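# Perform the operating card's three console checks in order

## Task

Carry out steps 1 through 5 of the operating card, in sequence, which together make up its three checks. The task fails if the first or second setting is wrong, if the robot keeps pressing or pulling hard on a control for a long stretch, or if anything is put or knocked off the table. The console sits loose, so lifting or tilting it visibly and letting it fall back costs points. Each setting must stay in place on its own at the end; anything held only by the robot does not count. Finish by releasing everything and moving the gripper away.

## Robot and tools

Robot: one FANUC CRX-5iA six-joint arm carrying a Robotiq 2F-140 two-finger gripper. There is only this one arm, so every command is a single row for it. A reference image, the operating card, lists the steps; show_instructions displays it again.

Frame: positions in results use the scene frame. Its origin is on the table top under the arm's base, +z is up, +x points forward from the base and +y is to the left when facing along +x. The base may sit slightly tilted. end_effector_position (metres) is the point between the finger pads when closed; end_effector_quat_wxyz is the gripper's orientation. Fingers point along the gripper's +z and open and close along its y. Closed fingertips reach about 33 mm past that point, open ones about 9 mm. The printed hand position grows less accurate at long reach.

execute_actions: the argument actions holds at most one item. An empty list changes nothing and just reports the state. A motion item is {"rows": [[...]], "steps": n}, with 1 to 15 rows and steps from 1 to 15 (default 15). Each control step is 1/30 s and uses one row; if rows run out, the last row repeats. A wait item is {"steps": n} with n up to 300 and no rows; it returns when that many steps have passed since the previous result, counting your reply time. The optional pictures flag (true/false) chooses whether camera images come back. A refused call moves nothing.

Each row is 9 numbers in this order: J1 waist, J2 shoulder, J3 elbow, J4 forearm roll, J5 wrist pitch, J6 wrist roll, then gripper position, gripper force_limit, gripper speed. The six joint numbers are absolute target angles in radians, in the same form as the Joint positions line, not offsets. Stated ranges: J1 -3.491..3.491, J2 -3.140..3.140, J3 -1.187..4.328, J4 -3.316..3.316, J5 -3.140..3.140, J6 -3.927..3.927. A target more than 0.010 rad beyond a range end, and farther out than the current angle, is refused; real ends may differ by up to 0.010 rad, and targets past them are clipped, reported as "joint sent to its limit".

The last three numbers are each in [-1, 1]. position: +1 fully open (140 mm), about -0.8 pads touching, -1 closes until blocked. force_limit: about 14 N at -1, 60 N at 0, 107 N at +1. speed: about 30 mm/s at -1, 140 at 0, 250 at +1. A grip is confirmed when object_status reads 2. Status codes: 0 moving, 1 blocked while opening, 2 blocked while closing, 3 reached target or pads met. Stopped fingers hold until position changes by at least 0.01; to squeeze harder during status 2, raise force_limit and switch position between -1 and -0.98. position_measured is in counts (3 open, 230 closed), not millimetres. Closing pushes the fingertips about 24 mm farther out, so keep clearance from surfaces.

Motion: joint speed caps are 2.62 rad/s (J1, J2), 3.14 (J3), 3.93 (J4 to J6), with 0.5 s to accelerate; joints are coordinated to arrive together. Each step, targets are clamped to within 0.805 rad (J1, J2), 0.966 (J3) or 1.21 (J4 to J6) of the measured angle, and scaled back if they would move the gripper over 70 mm. Between calls the arm keeps heading for the last row sent until it stalls or a step is HELD.

Result lines: Joint positions and Joint velocities (rad, rad/s, column order), the gripper pose, object_status, position_measured. "joint command not followed" means the clearance check altered or blocked targets (mounting parts count as arm). HELD marks steps where your row was partly or wholly not sent. MOTOR HOT warns of overheating; OVER-TEMPERATURE FAULT means brakes are on until motors cool.

Faults to avoid: contact torque reaching a joint's load limit (150 N m for J1 to J3, 37.6 N m for J4 to J6, held weight included) or any outside force of 150 N stops the arm for 10 s and drops the rest of the call. Also avoid hard, sustained force on a control, lifting or tipping the loose console, slams, drops and knocking items off the table.

zoom_image: camera (cam_head_left 896x504, cam_head_right 896x504, cam_wrist 616x616 fisheye) and region [x0, y0, x1, y1] in image pixels from the top-left, at most 504 by 504; it gives a closer look at the latest image. read_manual returns only licence texts. finished_scene takes scene (1 or 2), ends and grades that scene irreversibly and opens the next one with its own task. Replying without a tool call ends all remaining scenes.

Each tool is called after "Emit:" as name(argument=value, ...), one argument or row to a line, values as JSON.

## Session

Emit:
show_instructions(
)

Emit:
execute_actions(
  actions=[],
)

Reference images for this scene: operating card.

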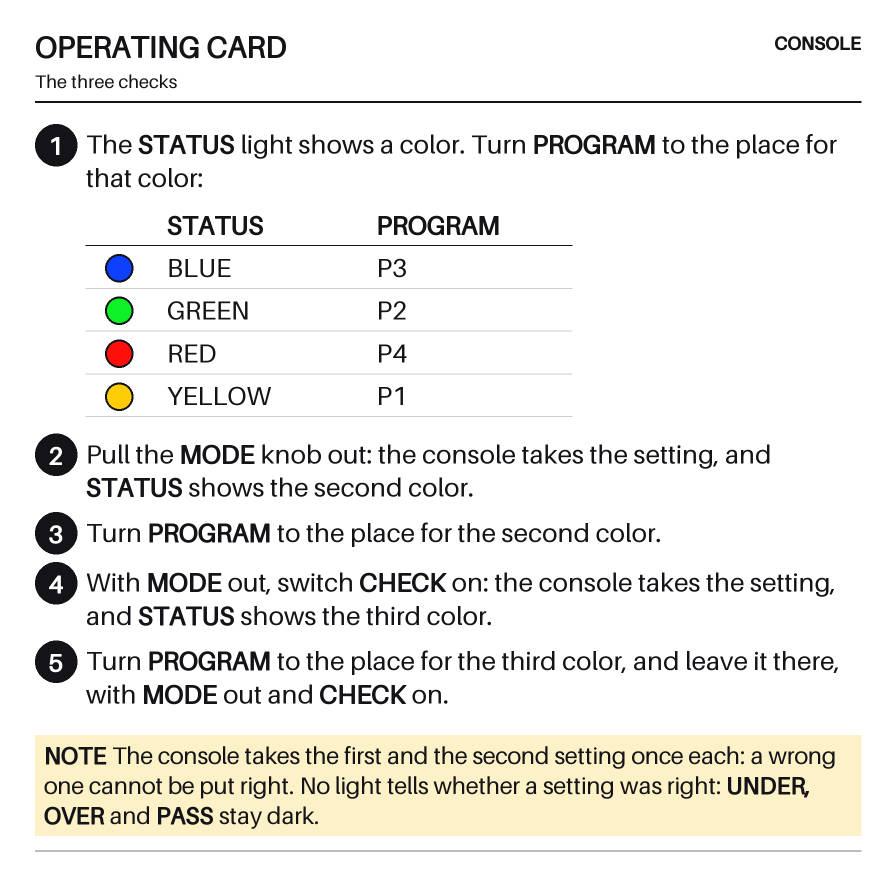

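Scene clock: 0.00 s of 9600.00 s.
end_effector_position=(+0.6648, +0.0099, +0.3215) position_measured=3 object_status=3 end_effector_quat_wxyz=(-0.154, +0.812, +0.145, +0.544)
Joint positions: [-0.964  0.582 -0.254 -1.904 -1.542 -2.946]
Joint velocities: [-0.001 -0.001 -0.    -0.    -0.001  0.   ]
camera_calibration (this result's frames):
cam_wrist: T_world_to_cam=[[0.351098, -0.879184, -0.322128, -0.113984], [-0.725362, -0.0378373, -0.687327, 0.692791], [0.592098, 0.474978, -0.651011, -0.00842305], [0, 0, 0, 1]] pos_world=[0.547531, -0.0699989, 0.433973]

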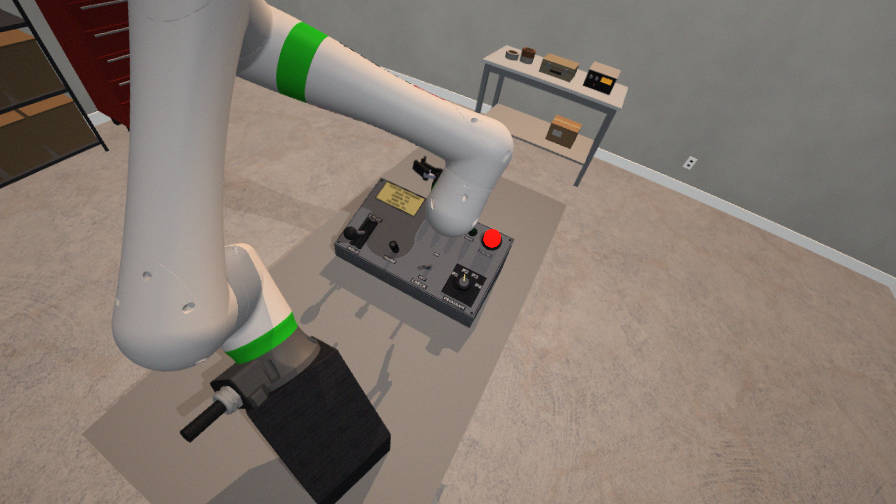

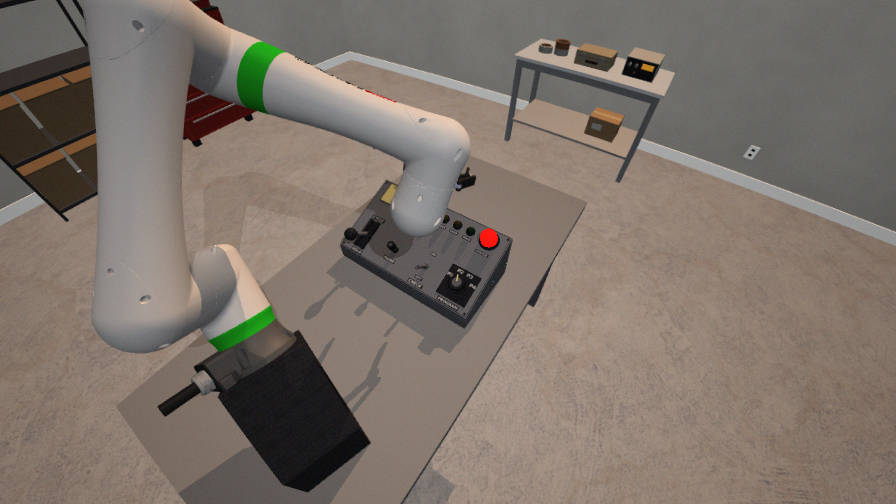

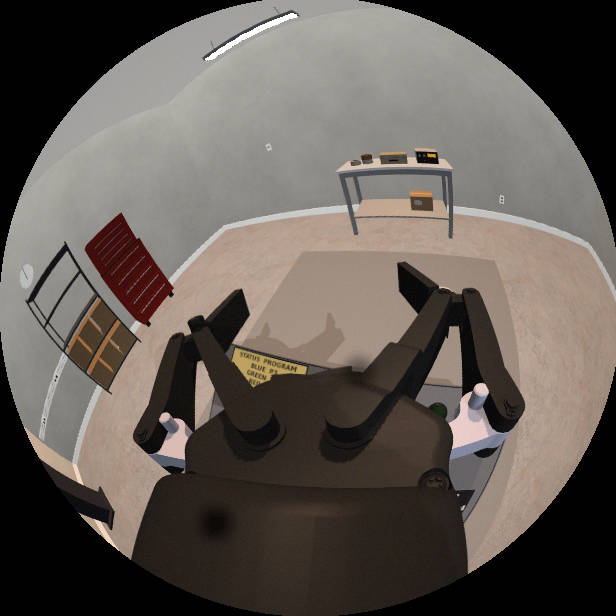

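Emit:
zoom_image(
  camera="cam_head_left",
  region=[330, 180, 530, 330],
)

Region (330, 180, 530, 330) of cam_head_left's 896x504 image, scaled by 2.520, with more detail than that image has; it fills the top 378 rows of this view, and the rest is white.

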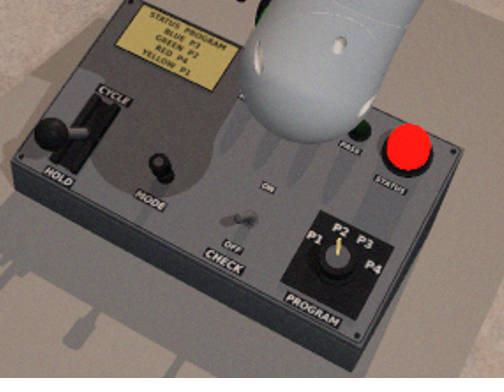

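Emit:
execute_actions(
  actions=[
    {"rows":[[-0.94,0.58,-0.17,-1.135,-1.145,-2.1,0,-0.6,0]],"steps":15},
  ],
  pictures=false,
)

Emit:
execute_actions(
  actions=[
    {"steps":8},
  ],
  pictures=false,
)

Emit:
execute_actions(
  actions=[
    {"rows":[[-0.94,0.58,-0.27,-1.135,-1.145,-2.1,0,-0.6,0]],"steps":15},
  ],
)

Scene clock: 15.17 s of 9600.00 s.
end_effector_position=(+0.5690, -0.0935, +0.2236) position_measured=106 object_status=0 end_effector_quat_wxyz=(+0.053, +0.841, +0.411, +0.347)
Joint positions: [-0.95   0.581 -0.205 -1.451 -1.308 -2.448]
Joint velocities: [ 0.036 -0.004  0.124  1.126  0.58   1.238]
Steps of this call (steps 1 to 90: nothing new was sent; then 11.67 s passed at rest; steps 91 to 105: all 15 steps of this action). Readings (joint positions | what the end effector reports):
91: [-0.964 0.582 -0.254 -1.904 -1.542 -2.946] | position_measured=3 object_status=0
92: [-0.964 0.582 -0.254 -1.899 -1.540 -2.941] | position_measured=7 object_status=0
94: [-0.963 0.582 -0.250 -1.867 -1.523 -2.905] | position_measured=22 object_status=0
98: [-0.959 0.582 -0.234 -1.722 -1.448 -2.746] | position_measured=53 object_status=0
105: the state above

Scene clock: 15.43 s of 9600.00 s.
end_effector_position=(+0.5036, -0.1806, +0.2104) position_measured=129 object_status=0 end_effector_quat_wxyz=(+0.143, +0.775, +0.588, +0.184)
Joint positions: [-0.941  0.58  -0.173 -1.167 -1.161 -2.135]
Joint velocities: [ 0.021 -0.002  0.072  0.641  0.329  0.705]
Steps of this call (steps 1 to 8: the robot went on to your last target). Readings (joint positions | what the end effector reports):
1: [-0.949 0.581 -0.201 -1.413 -1.288 -2.406] | position_measured=113 object_status=0
2: [-0.948 0.581 -0.196 -1.375 -1.269 -2.364] | position_measured=121 object_status=0
4: [-0.945 0.580 -0.188 -1.299 -1.229 -2.280] | position_measured=129 object_status=0
8: the state above

Scene clock: 15.93 s of 9600.00 s.
end_effector_position=(+0.4477, -0.1729, +0.1762) position_measured=129 object_status=3 end_effector_quat_wxyz=(+0.117, +0.790, +0.581, +0.160)
Joint positions: [-0.94   0.58  -0.27  -1.135 -1.145 -2.1  ]
Joint velocities: [-0.  0. -0.  0.  0. -0.]
Steps of this call (steps 1 to 15: all 15 steps of this action). Readings (joint positions | what the end effector reports):
1: [-0.940 0.580 -0.172 -1.149 -1.152 -2.115] | position_measured=129 object_status=3
2: [-0.940 0.580 -0.173 -1.139 -1.147 -2.104] | position_measured=129 object_status=3
4: [-0.940 0.580 -0.199 -1.135 -1.145 -2.100] | position_measured=129 object_status=3
8: [-0.940 0.580 -0.268 -1.135 -1.145 -2.100] | position_measured=129 object_status=3
15: the state above
camera_calibration (this result's frames):
cam_wrist: T_world_to_cam=[[0.811488, -0.50921, 0.286694, -0.494775], [-0.566046, -0.806837, 0.169134, 0.0734008], [0.14519, -0.299532, -0.942974, 0.22999], [0, 0, 0, 1]] pos_world=[0.409659, -0.123832, 0.346309]

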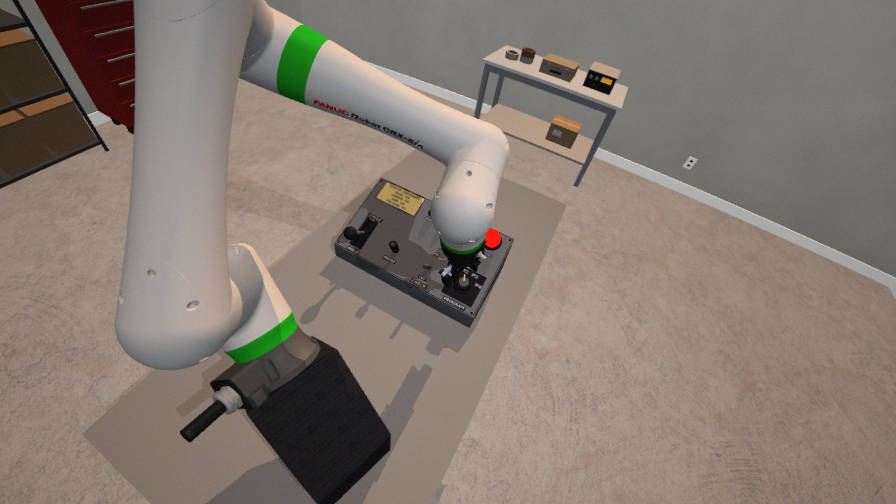

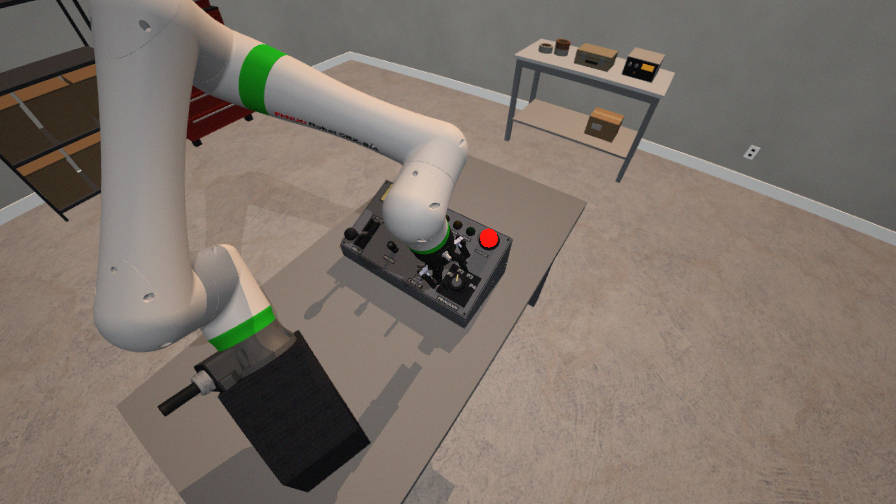

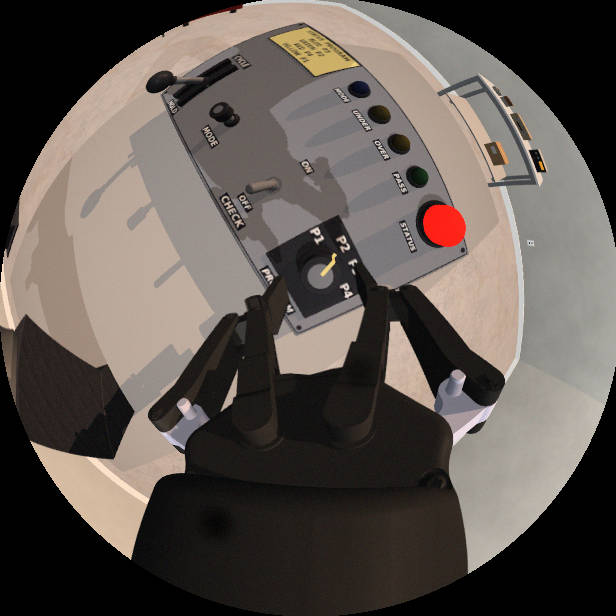

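Emit:
execute_actions(
  actions=[
    {"rows":[[-0.868,0.635,-0.262,-1.202,-1.084,-2.33,0,-0.6,0]],"steps":15},
  ],
)

Scene clock: 20.17 s of 9600.00 s.
end_effector_position=(+0.4659, -0.1712, +0.1352) position_measured=129 object_status=3 end_effector_quat_wxyz=(+0.096, +0.858, +0.474, +0.174)
Joint positions: [-0.868  0.635 -0.262 -1.202 -1.084 -2.33 ]
Joint velocities: [ 0.    -0.    -0.001 -0.001  0.    -0.001]
Steps of this call (steps 1 to 15: the robot went on to your last target; steps 16 to 90: nothing new was sent; then 0.73 s passed at rest; steps 91 to 105: all 15 steps of this action). Readings (joint positions | what the end effector reports):
91: [-0.940 0.580 -0.270 -1.135 -1.145 -2.100] | position_measured=129 object_status=3
92: [-0.939 0.581 -0.270 -1.136 -1.143 -2.105] | position_measured=129 object_status=3
94: [-0.928 0.590 -0.269 -1.147 -1.134 -2.141] | position_measured=129 object_status=3
98: [-0.883 0.624 -0.264 -1.188 -1.096 -2.283] | position_measured=129 object_status=3
105: the state above
camera_calibration (this result's frames):
cam_wrist: T_world_to_cam=[[0.665925, -0.711357, 0.224756, -0.455308], [-0.741574, -0.664039, 0.0955007, 0.208103], [0.0813118, -0.23027, -0.969724, 0.234421], [0, 0, 0, 1]] pos_world=[0.438464, -0.131718, 0.309783]

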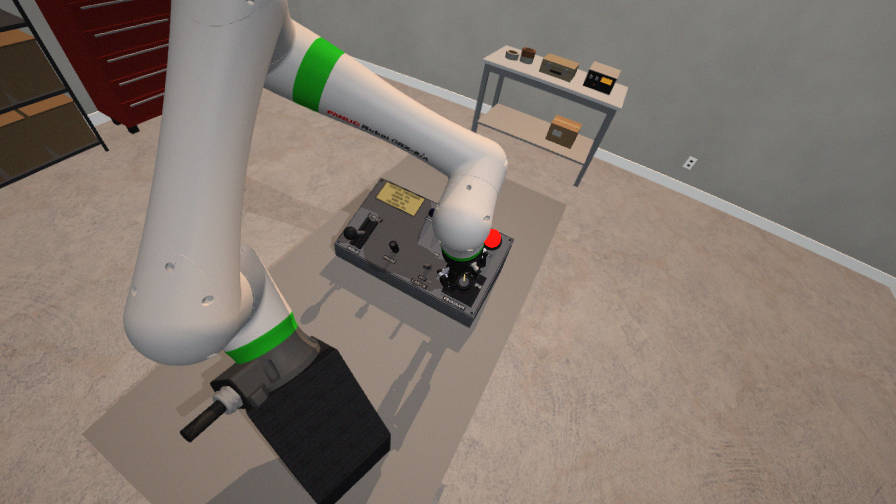

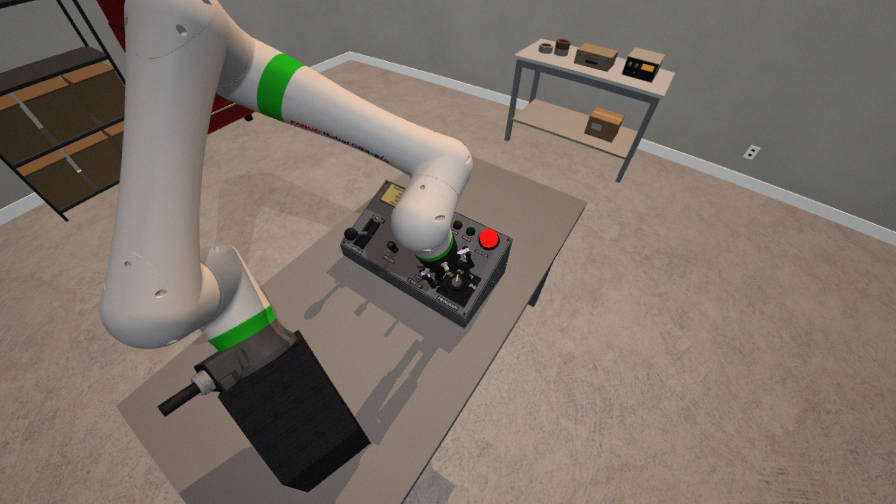

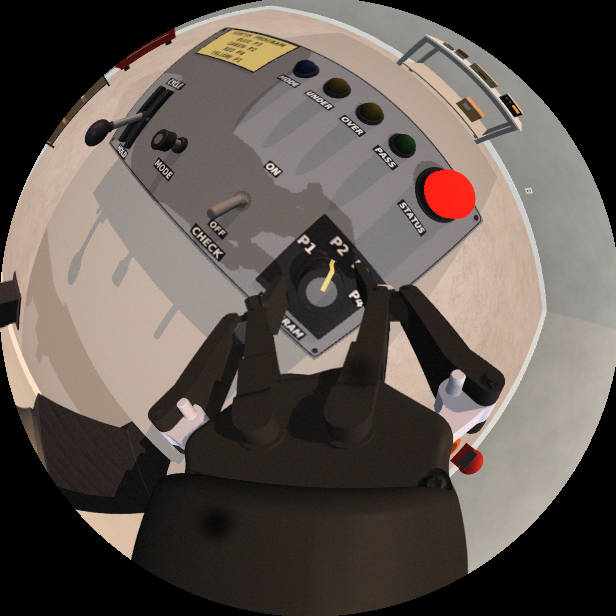

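Emit:
execute_actions(
  actions=[
    {"rows":[[-0.868,0.635,-0.262,-1.202,-1.084,-2.33,-1,-0.6,0]],"steps":15},
  ],
  pictures=false,
)

Emit:
execute_actions(
  actions=[
    {"rows":[[-0.868,0.635,-0.262,-1.202,-1.084,-3.87,-1,-0.6,0]],"steps":15},
  ],
  pictures=false,
)

Emit:
execute_actions(
  actions=[
    {"rows":[[-0.868,0.635,-0.262,-1.202,-1.084,-3.87,-1,-0.6,0]],"steps":15},
  ],
  pictures=false,
)

Emit:
execute_actions(
  actions=[
    {"rows":[[-0.868,0.635,-0.262,-1.202,-1.084,-3.87,0,-0.6,0]],"steps":9},
  ],
  pictures=false,
)

Emit:
execute_actions(
  actions=[
    {"rows":[[-0.95,0.57,-0.265,-1.125,-1.155,-3.8,0,-0.6,0]],"steps":15},
  ],
)

Emit:
zoom_image(
  camera="cam_wrist",
  region=[200, 180, 440, 360],
)

Scene clock: 27.23 s of 9600.00 s.
end_effector_position=(+0.4659, -0.1712, +0.1352) position_measured=167 object_status=2 end_effector_quat_wxyz=(+0.096, +0.858, +0.474, +0.174)
Joint positions: [-0.868  0.635 -0.262 -1.202 -1.084 -2.33 ]
Joint velocities: [-0.001 -0.     0.     0.     0.    -0.   ]
Steps of this call (steps 1 to 15: the robot went on to your last target; steps 16 to 90: nothing new was sent; then 3.57 s passed at rest; steps 91 to 105: all 15 steps of this action). Readings (joint positions | what the end effector reports):
91: [-0.868 0.635 -0.262 -1.202 -1.084 -2.330] | position_measured=129 object_status=0
92: [-0.868 0.635 -0.262 -1.202 -1.084 -2.330] | position_measured=133 object_status=0
94: [-0.868 0.635 -0.262 -1.202 -1.084 -2.330] | position_measured=148 object_status=0
98: [-0.868 0.635 -0.262 -1.202 -1.084 -2.330] | position_measured=167 object_status=0
105: the state above

Scene clock: 27.73 s of 9600.00 s.
end_effector_position=(+0.4661, -0.1716, +0.1353) position_measured=167 object_status=2 end_effector_quat_wxyz=(+0.016, +0.977, +0.077, +0.198)
Joint positions: [-0.868  0.635 -0.262 -1.202 -1.083 -3.183]
Joint velocities: [ 0.     0.     0.     0.006  0.    -3.193]
Steps of this call (steps 1 to 15: all 15 steps of this action). Readings (joint positions | what the end effector reports):
1: [-0.868 0.635 -0.262 -1.202 -1.084 -2.330] | position_measured=167 object_status=2
2: [-0.868 0.635 -0.262 -1.202 -1.084 -2.336] | position_measured=167 object_status=2
4: [-0.868 0.635 -0.262 -1.202 -1.084 -2.371] | position_measured=167 object_status=2
8: [-0.868 0.635 -0.262 -1.202 -1.084 -2.547] | position_measured=167 object_status=2
15: the state above

Scene clock: 28.23 s of 9600.00 s.
end_effector_position=(+0.4658, -0.1712, +0.1352) position_measured=167 object_status=2 end_effector_quat_wxyz=(-0.052, +0.946, -0.256, +0.191)
Joint positions: [-0.868  0.635 -0.262 -1.202 -1.084 -3.87 ]
Joint velocities: [-0.    -0.    -0.    -0.    -0.001 -0.002]
Steps of this call (steps 1 to 15: all 15 steps of this action). Readings (joint positions | what the end effector reports):
1: [-0.868 0.635 -0.262 -1.202 -1.083 -3.288] | position_measured=167 object_status=2
2: [-0.868 0.635 -0.262 -1.202 -1.083 -3.384] | position_measured=167 object_status=2
4: [-0.868 0.635 -0.262 -1.202 -1.083 -3.550] | position_measured=167 object_status=2
8: [-0.868 0.635 -0.262 -1.202 -1.084 -3.779] | position_measured=167 object_status=2
15: the state above

Scene clock: 28.53 s of 9600.00 s.
end_effector_position=(+0.4656, -0.1709, +0.1349) position_measured=129 object_status=0 end_effector_quat_wxyz=(-0.053, +0.946, -0.257, +0.191)
Joint positions: [-0.868  0.635 -0.262 -1.202 -1.084 -3.87 ]
Joint velocities: [ 0.001  0.     0.     0.002  0.004 -0.   ]
Steps of this call (steps 1 to 9: all 9 steps of this action). Readings (joint positions | what the end effector reports):
1: [-0.868 0.635 -0.262 -1.202 -1.084 -3.870] | position_measured=167 object_status=0
2: [-0.868 0.635 -0.262 -1.203 -1.085 -3.870] | position_measured=167 object_status=0
4: [-0.868 0.635 -0.262 -1.203 -1.086 -3.870] | position_measured=147 object_status=0
8: [-0.868 0.635 -0.262 -1.202 -1.085 -3.870] | position_measured=129 object_status=0
9: the state above

Scene clock: 29.03 s of 9600.00 s.
end_effector_position=(+0.4481, -0.1735, +0.1847) position_measured=129 object_status=3 end_effector_quat_wxyz=(-0.041, +0.958, -0.205, +0.196)
Joint positions: [-0.95   0.57  -0.265 -1.125 -1.155 -3.8  ]
Joint velocities: [-0.001 -0.     0.001  0.    -0.    -0.   ]
Steps of this call (steps 1 to 15: all 15 steps of this action). Readings (joint positions | what the end effector reports):
1: [-0.868 0.635 -0.262 -1.202 -1.084 -3.870] | position_measured=129 object_status=0
2: [-0.871 0.633 -0.262 -1.199 -1.086 -3.867] | position_measured=129 object_status=0
4: [-0.895 0.614 -0.262 -1.176 -1.107 -3.847] | position_measured=129 object_status=0
8: [-0.949 0.571 -0.265 -1.126 -1.154 -3.801] | position_measured=129 object_status=3
15: the state above
camera_calibration (this result's frames):
cam_wrist: T_world_to_cam=[[-0.538841, -0.792883, -0.284584, 0.163518], [-0.834725, 0.548057, 0.0535484, 0.448471], [0.11351, 0.266403, -0.957154, 0.352703], [0, 0, 0, 1]] pos_world=[0.422425, -0.210098, 0.360111]

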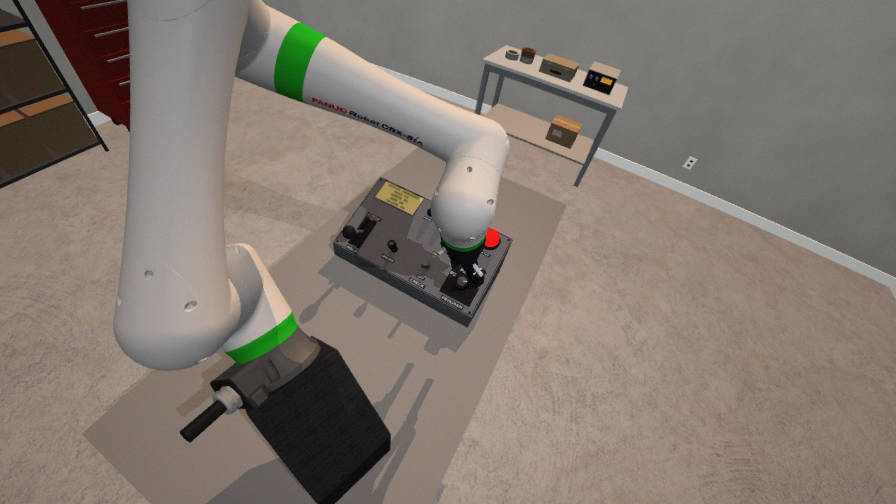

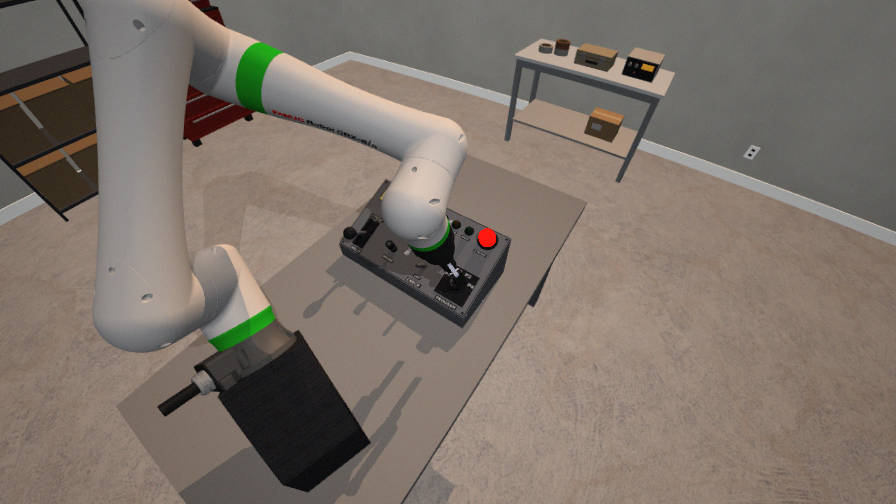

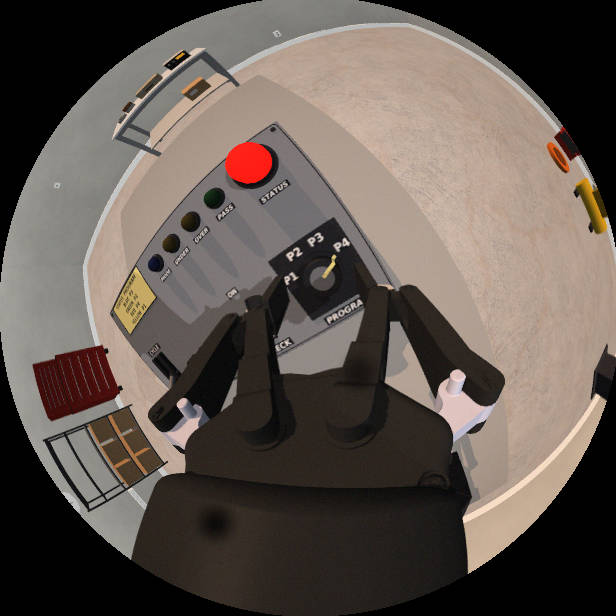

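Region (200, 180, 440, 360) of cam_wrist's 616x616 image, scaled by 2.100, with more detail than that image has; it fills the top 378 rows of this view, and the rest is white.

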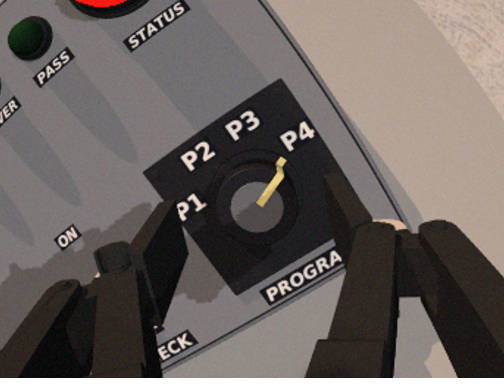

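Emit:
execute_actions(
  actions=[
    {"rows":[[-0.572,-0.098,-0.584,-1.118,-1.033,-3.85,0,-0.6,0]],"steps":15},
  ],
  pictures=false,
)

Emit:
execute_actions(
  actions=[
    {"steps":20},
  ],
)

Scene clock: 37.67 s of 9600.00 s.
end_effector_position=(+0.4612, -0.0321, +0.1848) position_measured=129 object_status=3 end_effector_quat_wxyz=(-0.005, +0.979, -0.078, +0.190)
Joint positions: [-0.728  0.178 -0.452 -1.121 -1.084 -3.829]
Joint velocities: [ 0.607 -1.07  -0.51   0.011  0.195 -0.08 ]
Steps of this call (steps 1 to 15: the robot went on to your last target; steps 16 to 90: nothing new was sent; then 5.13 s passed at rest; steps 91 to 105: all 15 steps of this action). Readings (joint positions | what the end effector reports):
91: [-0.950 0.570 -0.265 -1.125 -1.155 -3.800] | position_measured=129 object_status=3
92: [-0.949 0.566 -0.267 -1.125 -1.155 -3.800] | position_measured=129 object_status=3
94: [-0.935 0.543 -0.278 -1.125 -1.151 -3.802] | position_measured=129 object_status=3
98: [-0.870 0.428 -0.333 -1.124 -1.129 -3.811] | position_measured=129 object_status=3
105: the state above

Scene clock: 38.33 s of 9600.00 s.
end_effector_position=(+0.4419, +0.0590, +0.1770) position_measured=129 object_status=3 end_effector_quat_wxyz=(+0.006, +0.981, +0.014, +0.195)
Joint positions: [-0.572 -0.098 -0.584 -1.118 -1.033 -3.85 ]
Joint velocities: [-0.    -0.    -0.001 -0.     0.001 -0.   ]
Steps of this call (steps 1 to 20: the robot went on to your last target). Readings (joint positions | what the end effector reports):
1: [-0.708 0.141 -0.470 -1.121 -1.077 -3.832] | position_measured=129 object_status=3
2: [-0.687 0.105 -0.487 -1.120 -1.070 -3.835] | position_measured=129 object_status=3
4: [-0.645 0.031 -0.522 -1.119 -1.057 -3.840] | position_measured=129 object_status=3
8: [-0.585 -0.076 -0.573 -1.118 -1.037 -3.848] | position_measured=129 object_status=3
20: the state above
camera_calibration (this result's frames):
cam_wrist: T_world_to_cam=[[-0.167348, -0.978619, -0.119579, 0.159979], [-0.985666, 0.168702, -0.0012195, 0.415093], [0.0213666, 0.11766, -0.992824, 0.339938], [0, 0, 0, 1]] pos_world=[0.428652, 0.0465335, 0.357135]

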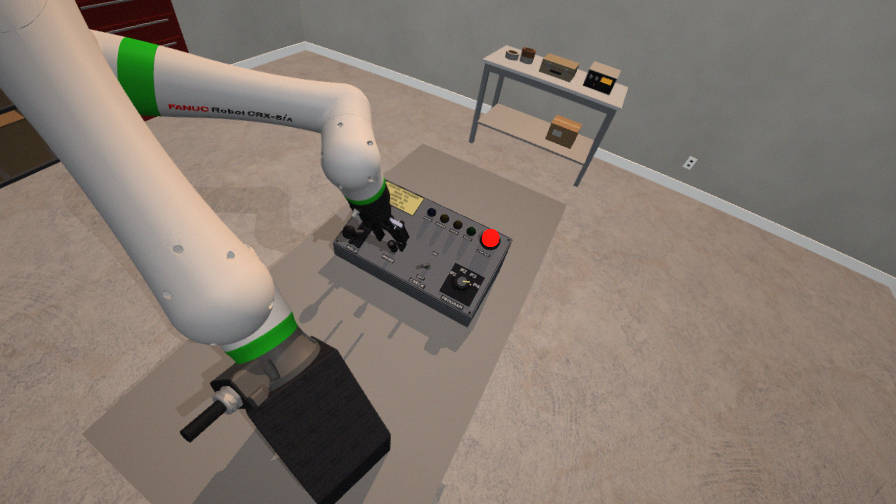

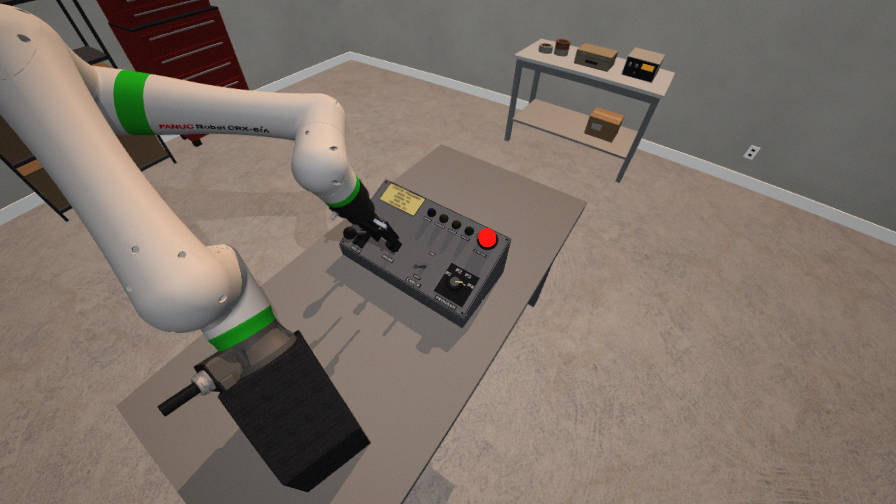

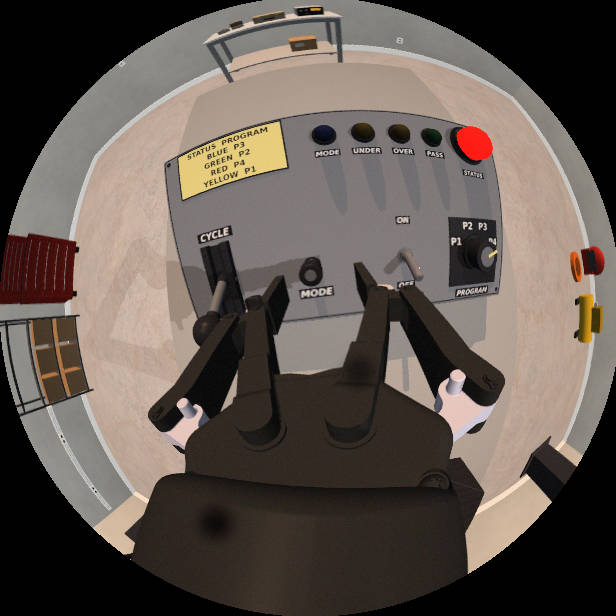

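Emit:
execute_actions(
  actions=[
    {"rows":[[-0.463,-0.033,-0.564,-1.177,-0.929,-3.85,0,-0.6,0]],"steps":15},
  ],
)

Scene clock: 41.47 s of 9600.00 s.
end_effector_position=(+0.4654, +0.0695, +0.1397) position_measured=129 object_status=3 end_effector_quat_wxyz=(+0.003, +0.981, +0.012, +0.196)
Joint positions: [-0.463 -0.033 -0.564 -1.177 -0.929 -3.85 ]
Joint velocities: [ 0.     0.002 -0.001 -0.001 -0.     0.   ]
Steps of this call (steps 1 to 15: the robot went on to your last target; steps 16 to 79: nothing new was sent; steps 80 to 94: all 15 steps of this action). Readings (joint positions | what the end effector reports):
80: [-0.572 -0.098 -0.584 -1.118 -1.033 -3.850] | position_measured=129 object_status=3
81: [-0.568 -0.096 -0.584 -1.120 -1.030 -3.850] | position_measured=129 object_status=3
83: [-0.545 -0.082 -0.580 -1.133 -1.007 -3.850] | position_measured=129 object_status=3
87: [-0.471 -0.038 -0.566 -1.172 -0.937 -3.850] | position_measured=129 object_status=3
94: the state above
camera_calibration (this result's frames):
cam_wrist: T_world_to_cam=[[-0.170048, -0.977481, -0.124958, 0.17164], [-0.98515, 0.17168, -0.00232772, 0.436087], [0.0237281, 0.122707, -0.992159, 0.299661], [0, 0, 0, 1]] pos_world=[0.451688, 0.0561372, 0.319775]

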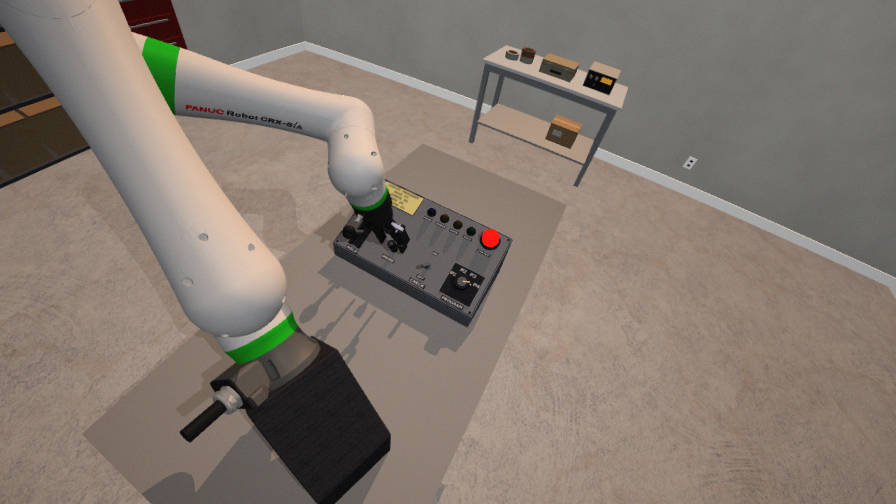

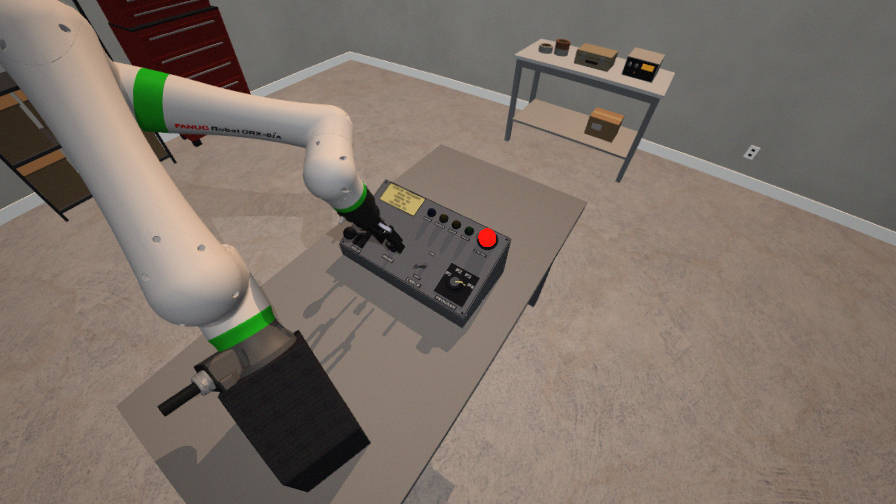

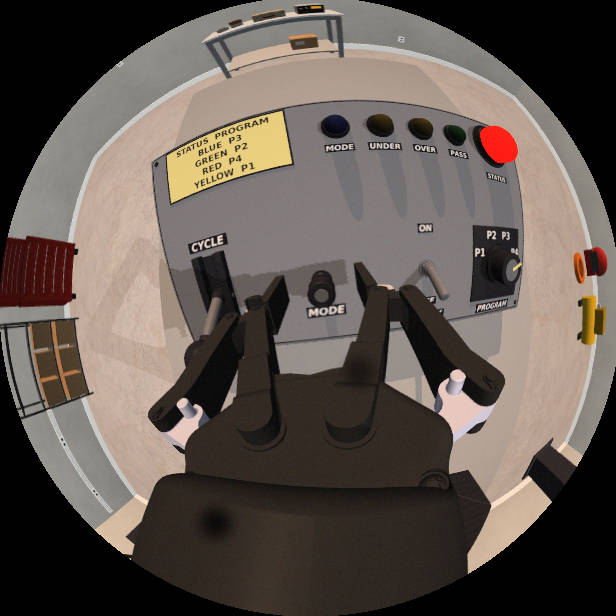

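Emit:
execute_actions(
  actions=[
    {"rows":[[-0.463,-0.033,-0.564,-1.177,-0.929,-3.85,-1,-0.4,0]],"steps":15},
  ],
  pictures=false,
)

Emit:
execute_actions(
  actions=[
    {"steps":6},
  ],
  pictures=false,
)

Emit:
execute_actions(
  actions=[
    {"rows":[[-0.468,-0.038,-0.565,-1.173,-0.935,-3.85,-1,-0.4,0],[-0.468,-0.038,-0.565,-1.173,-0.935,-3.85,-1,-0.4,0],[-0.473,-0.043,-0.566,-1.169,-0.941,-3.85,-1,-0.4,0],[-0.473,-0.043,-0.566,-1.169,-0.941,-3.85,-1,-0.4,0],[-0.478,-0.047,-0.566,-1.165,-0.946,-3.85,-1,-0.4,0],[-0.478,-0.047,-0.566,-1.165,-0.946,-3.85,-1,-0.4,0],[-0.483,-0.052,-0.567,-1.161,-0.952,-3.85,-1,-0.4,0],[-0.483,-0.052,-0.567,-1.161,-0.952,-3.85,-1,-0.4,0],[-0.489,-0.058,-0.568,-1.157,-0.958,-3.85,-1,-0.4,0]],"steps":15},
  ],
)

Scene clock: 46.40 s of 9600.00 s.
end_effector_position=(+0.4654, +0.0695, +0.1397) position_measured=196 object_status=0 end_effector_quat_wxyz=(+0.003, +0.981, +0.012, +0.196)
Joint positions: [-0.463 -0.033 -0.564 -1.177 -0.929 -3.85 ]
Joint velocities: [ 0.001  0.    -0.001 -0.     0.    -0.   ]
Steps of this call (steps 1 to 15: the robot went on to your last target; steps 16 to 90: nothing new was sent; then 1.43 s passed at rest; steps 91 to 105: all 15 steps of this action). Readings (joint positions | what the end effector reports):
91: [-0.463 -0.033 -0.564 -1.177 -0.929 -3.850] | position_measured=129 object_status=0
92: [-0.463 -0.033 -0.564 -1.177 -0.929 -3.850] | position_measured=133 object_status=0
94: [-0.463 -0.033 -0.564 -1.177 -0.929 -3.850] | position_measured=148 object_status=0
98: [-0.463 -0.033 -0.564 -1.177 -0.929 -3.850] | position_measured=178 object_status=0
105: the state above

Scene clock: 46.60 s of 9600.00 s.
end_effector_position=(+0.4654, +0.0695, +0.1397) position_measured=196 object_status=2 end_effector_quat_wxyz=(+0.003, +0.981, +0.012, +0.196)
Joint positions: [-0.463 -0.033 -0.564 -1.177 -0.929 -3.85 ]
Joint velocities: [ 0.     0.    -0.     0.     0.001  0.   ]
Steps of this call (steps 1 to 6: the robot went on to your last target). Readings (joint positions | what the end effector reports):
1: [-0.463 -0.033 -0.564 -1.177 -0.929 -3.850] | position_measured=196 object_status=2
2: [-0.463 -0.033 -0.564 -1.177 -0.929 -3.850] | position_measured=196 object_status=2
4: [-0.463 -0.033 -0.564 -1.177 -0.929 -3.850] | position_measured=196 object_status=2
6: the state above

Scene clock: 47.10 s of 9600.00 s.
end_effector_position=(+0.4605, +0.0691, +0.1517) position_measured=196 object_status=2 end_effector_quat_wxyz=(+0.004, +0.980, +0.019, +0.196)
Joint positions: [-0.489 -0.058 -0.568 -1.157 -0.958 -3.85 ]
Joint velocities: [-0.     0.001 -0.     0.001 -0.    -0.   ]
Steps of this call (steps 1 to 15: all 15 steps of this action). Readings (joint positions | what the end effector reports):
1: [-0.463 -0.033 -0.564 -1.177 -0.929 -3.850] | position_measured=196 object_status=2
2: [-0.465 -0.035 -0.564 -1.176 -0.931 -3.850] | position_measured=196 object_status=2
4: [-0.470 -0.040 -0.565 -1.171 -0.937 -3.850] | position_measured=196 object_status=2
8: [-0.480 -0.049 -0.566 -1.163 -0.949 -3.850] | position_measured=196 object_status=2
15: the state above
camera_calibration (this result's frames):
cam_wrist: T_world_to_cam=[[-0.158536, -0.979955, -0.120641, 0.166135], [-0.987097, 0.160092, -0.00325201, 0.433188], [0.0225005, 0.118569, -0.992691, 0.312668], [0, 0, 0, 1]] pos_world=[0.446902, 0.0563824, 0.331834]

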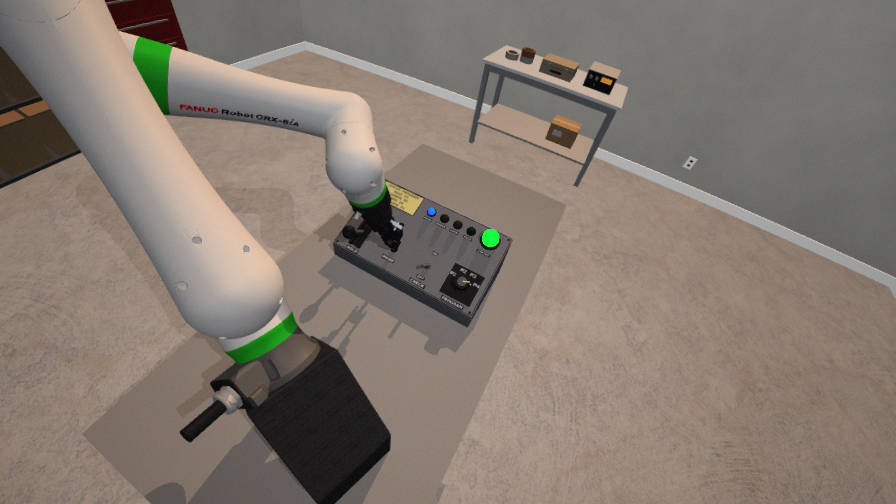

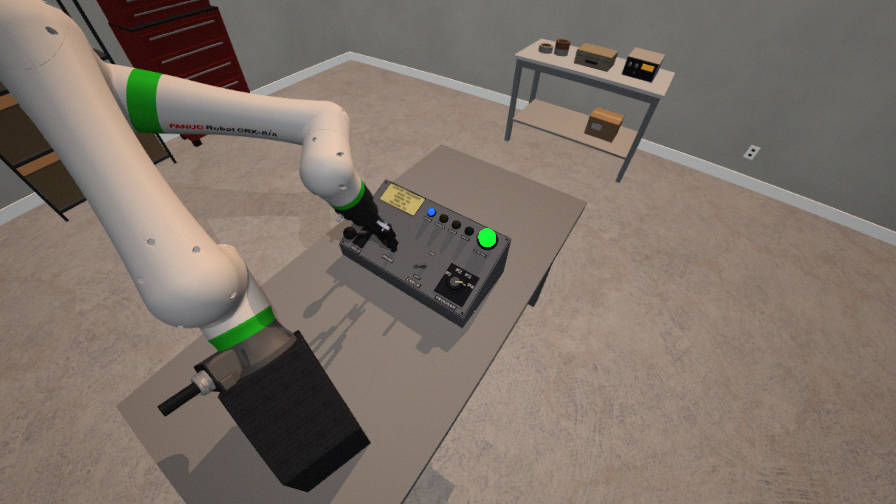

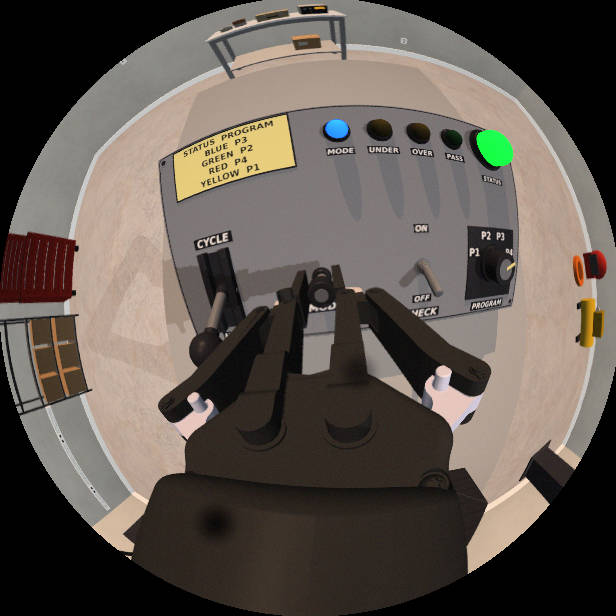

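Green → P2.

Emit:
execute_actions(
  actions=[
    {"rows":[[-0.489,-0.058,-0.568,-1.157,-0.958,-3.85,0,-0.6,0]],"steps":9},
  ],
  pictures=false,
)

Emit:
execute_actions(
  actions=[
    {"rows":[[-0.58,-0.142,-0.582,-1.088,-1.058,-3.85,0,-0.6,0]],"steps":12},
  ],
  pictures=false,
)

Emit:
execute_actions(
  actions=[
    {"rows":[[-0.95,0.57,-0.265,-1.125,-1.155,-3.87,0,-0.6,0]],"steps":15},
  ],
  pictures=false,
)

Emit:
execute_actions(
  actions=[
    {"steps":14},
  ],
  pictures=false,
)

Emit:
execute_actions(
  actions=[
    {"rows":[[-0.868,0.635,-0.262,-1.202,-1.084,-3.87,0,-0.6,0]],"steps":15},
  ],
)

Scene clock: 51.63 s of 9600.00 s.
end_effector_position=(+0.4606, +0.0688, +0.1519) position_measured=139 object_status=0 end_effector_quat_wxyz=(+0.005, +0.980, +0.018, +0.196)
Joint positions: [-0.489 -0.058 -0.568 -1.157 -0.958 -3.85 ]
Joint velocities: [ 0.    -0.    -0.001 -0.002 -0.005  0.   ]
Steps of this call (steps 1 to 15: the robot went on to your last target; steps 16 to 90: nothing new was sent; then 1.23 s passed at rest; steps 91 to 99: all 9 steps of this action). Readings (joint positions | what the end effector reports):
91: [-0.489 -0.058 -0.568 -1.157 -0.958 -3.850] | position_measured=196 object_status=0
92: [-0.489 -0.058 -0.568 -1.157 -0.957 -3.850] | position_measured=196 object_status=0
94: [-0.489 -0.058 -0.568 -1.157 -0.957 -3.850] | position_measured=177 object_status=0
98: [-0.489 -0.058 -0.568 -1.157 -0.957 -3.850] | position_measured=146 object_status=0
99: the state above

Scene clock: 52.03 s of 9600.00 s.
end_effector_position=(+0.4390, +0.0655, +0.1908) position_measured=129 object_status=3 end_effector_quat_wxyz=(+0.012, +0.980, +0.036, +0.194)
Joint positions: [-0.58  -0.142 -0.582 -1.088 -1.058 -3.85 ]
Joint velocities: [ 0.001  0.    -0.001  0.001 -0.001  0.   ]
Steps of this call (steps 1 to 12: all 12 steps of this action). Readings (joint positions | what the end effector reports):
1: [-0.489 -0.058 -0.568 -1.157 -0.958 -3.850] | position_measured=132 object_status=0
2: [-0.493 -0.061 -0.569 -1.155 -0.962 -3.850] | position_measured=129 object_status=0
4: [-0.516 -0.083 -0.572 -1.136 -0.988 -3.850] | position_measured=129 object_status=0
8: [-0.577 -0.139 -0.582 -1.090 -1.055 -3.850] | position_measured=129 object_status=3
12: the state above

Scene clock: 52.53 s of 9600.00 s.
end_effector_position=(+0.4633, -0.0643, +0.1939) position_measured=129 object_status=3 end_effector_quat_wxyz=(-0.013, +0.974, -0.121, +0.190)
Joint positions: [-0.789  0.26  -0.402 -1.111 -1.113 -3.861]
Joint velocities: [-0.554  1.067  0.471 -0.048 -0.144 -0.03 ]
Steps of this call (steps 1 to 15: all 15 steps of this action). Readings (joint positions | what the end effector reports):
1: [-0.580 -0.142 -0.582 -1.088 -1.058 -3.850] | position_measured=129 object_status=3
2: [-0.582 -0.139 -0.581 -1.089 -1.059 -3.850] | position_measured=129 object_status=3
4: [-0.594 -0.115 -0.569 -1.092 -1.062 -3.850] | position_measured=129 object_status=3
8: [-0.655 0.002 -0.515 -1.099 -1.078 -3.854] | position_measured=129 object_status=3
15: the state above

Scene clock: 53.00 s of 9600.00 s.
end_effector_position=(+0.4482, -0.1734, +0.1847) position_measured=129 object_status=3 end_effector_quat_wxyz=(-0.048, +0.950, -0.238, +0.194)
Joint positions: [-0.95   0.57  -0.265 -1.125 -1.155 -3.87 ]
Joint velocities: [-0.     0.001  0.     0.     0.    -0.   ]
Steps of this call (steps 1 to 14: the robot went on to your last target). Readings (joint positions | what the end effector reports):
1: [-0.808 0.296 -0.386 -1.112 -1.118 -3.862] | position_measured=129 object_status=3
2: [-0.826 0.332 -0.370 -1.114 -1.123 -3.863] | position_measured=129 object_status=3
4: [-0.863 0.403 -0.339 -1.117 -1.132 -3.865] | position_measured=129 object_status=3
8: [-0.928 0.527 -0.284 -1.123 -1.149 -3.869] | position_measured=129 object_status=3
14: the state above

Scene clock: 53.50 s of 9600.00 s.
end_effector_position=(+0.4659, -0.1712, +0.1352) position_measured=129 object_status=3 end_effector_quat_wxyz=(-0.052, +0.946, -0.257, +0.191)
Joint positions: [-0.868  0.635 -0.262 -1.202 -1.084 -3.87 ]
Joint velocities: [ 0.001  0.     0.    -0.     0.    -0.   ]
Steps of this call (steps 1 to 15: all 15 steps of this action). Readings (joint positions | what the end effector reports):
1: [-0.950 0.570 -0.265 -1.125 -1.155 -3.870] | position_measured=129 object_status=3
2: [-0.947 0.573 -0.265 -1.128 -1.152 -3.870] | position_measured=129 object_status=3
4: [-0.924 0.591 -0.264 -1.151 -1.131 -3.870] | position_measured=129 object_status=3
8: [-0.869 0.634 -0.262 -1.201 -1.085 -3.870] | position_measured=129 object_status=3
15: the state above
camera_calibration (this result's frames):
cam_wrist: T_world_to_cam=[[-0.61495, -0.722409, -0.316168, 0.212675], [-0.776287, 0.625066, 0.0816801, 0.446882], [0.138619, 0.295666, -0.945181, 0.294456], [0, 0, 0, 1]] pos_world=[0.436876, -0.212754, 0.309054]

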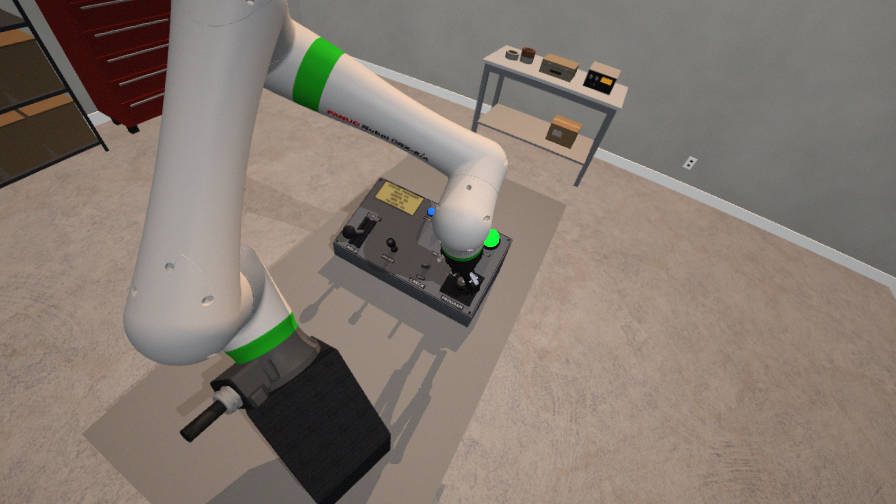

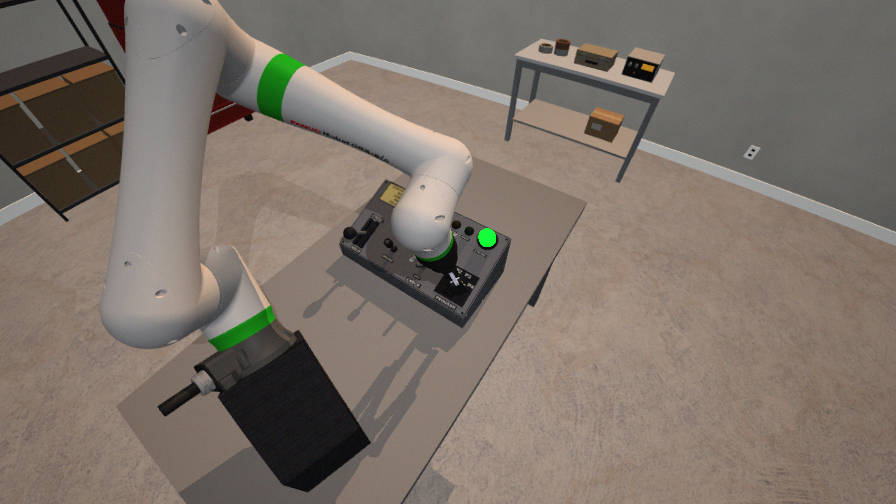

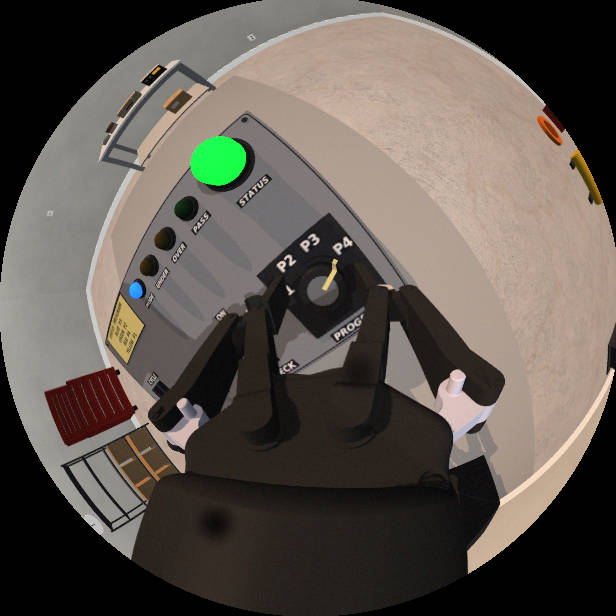

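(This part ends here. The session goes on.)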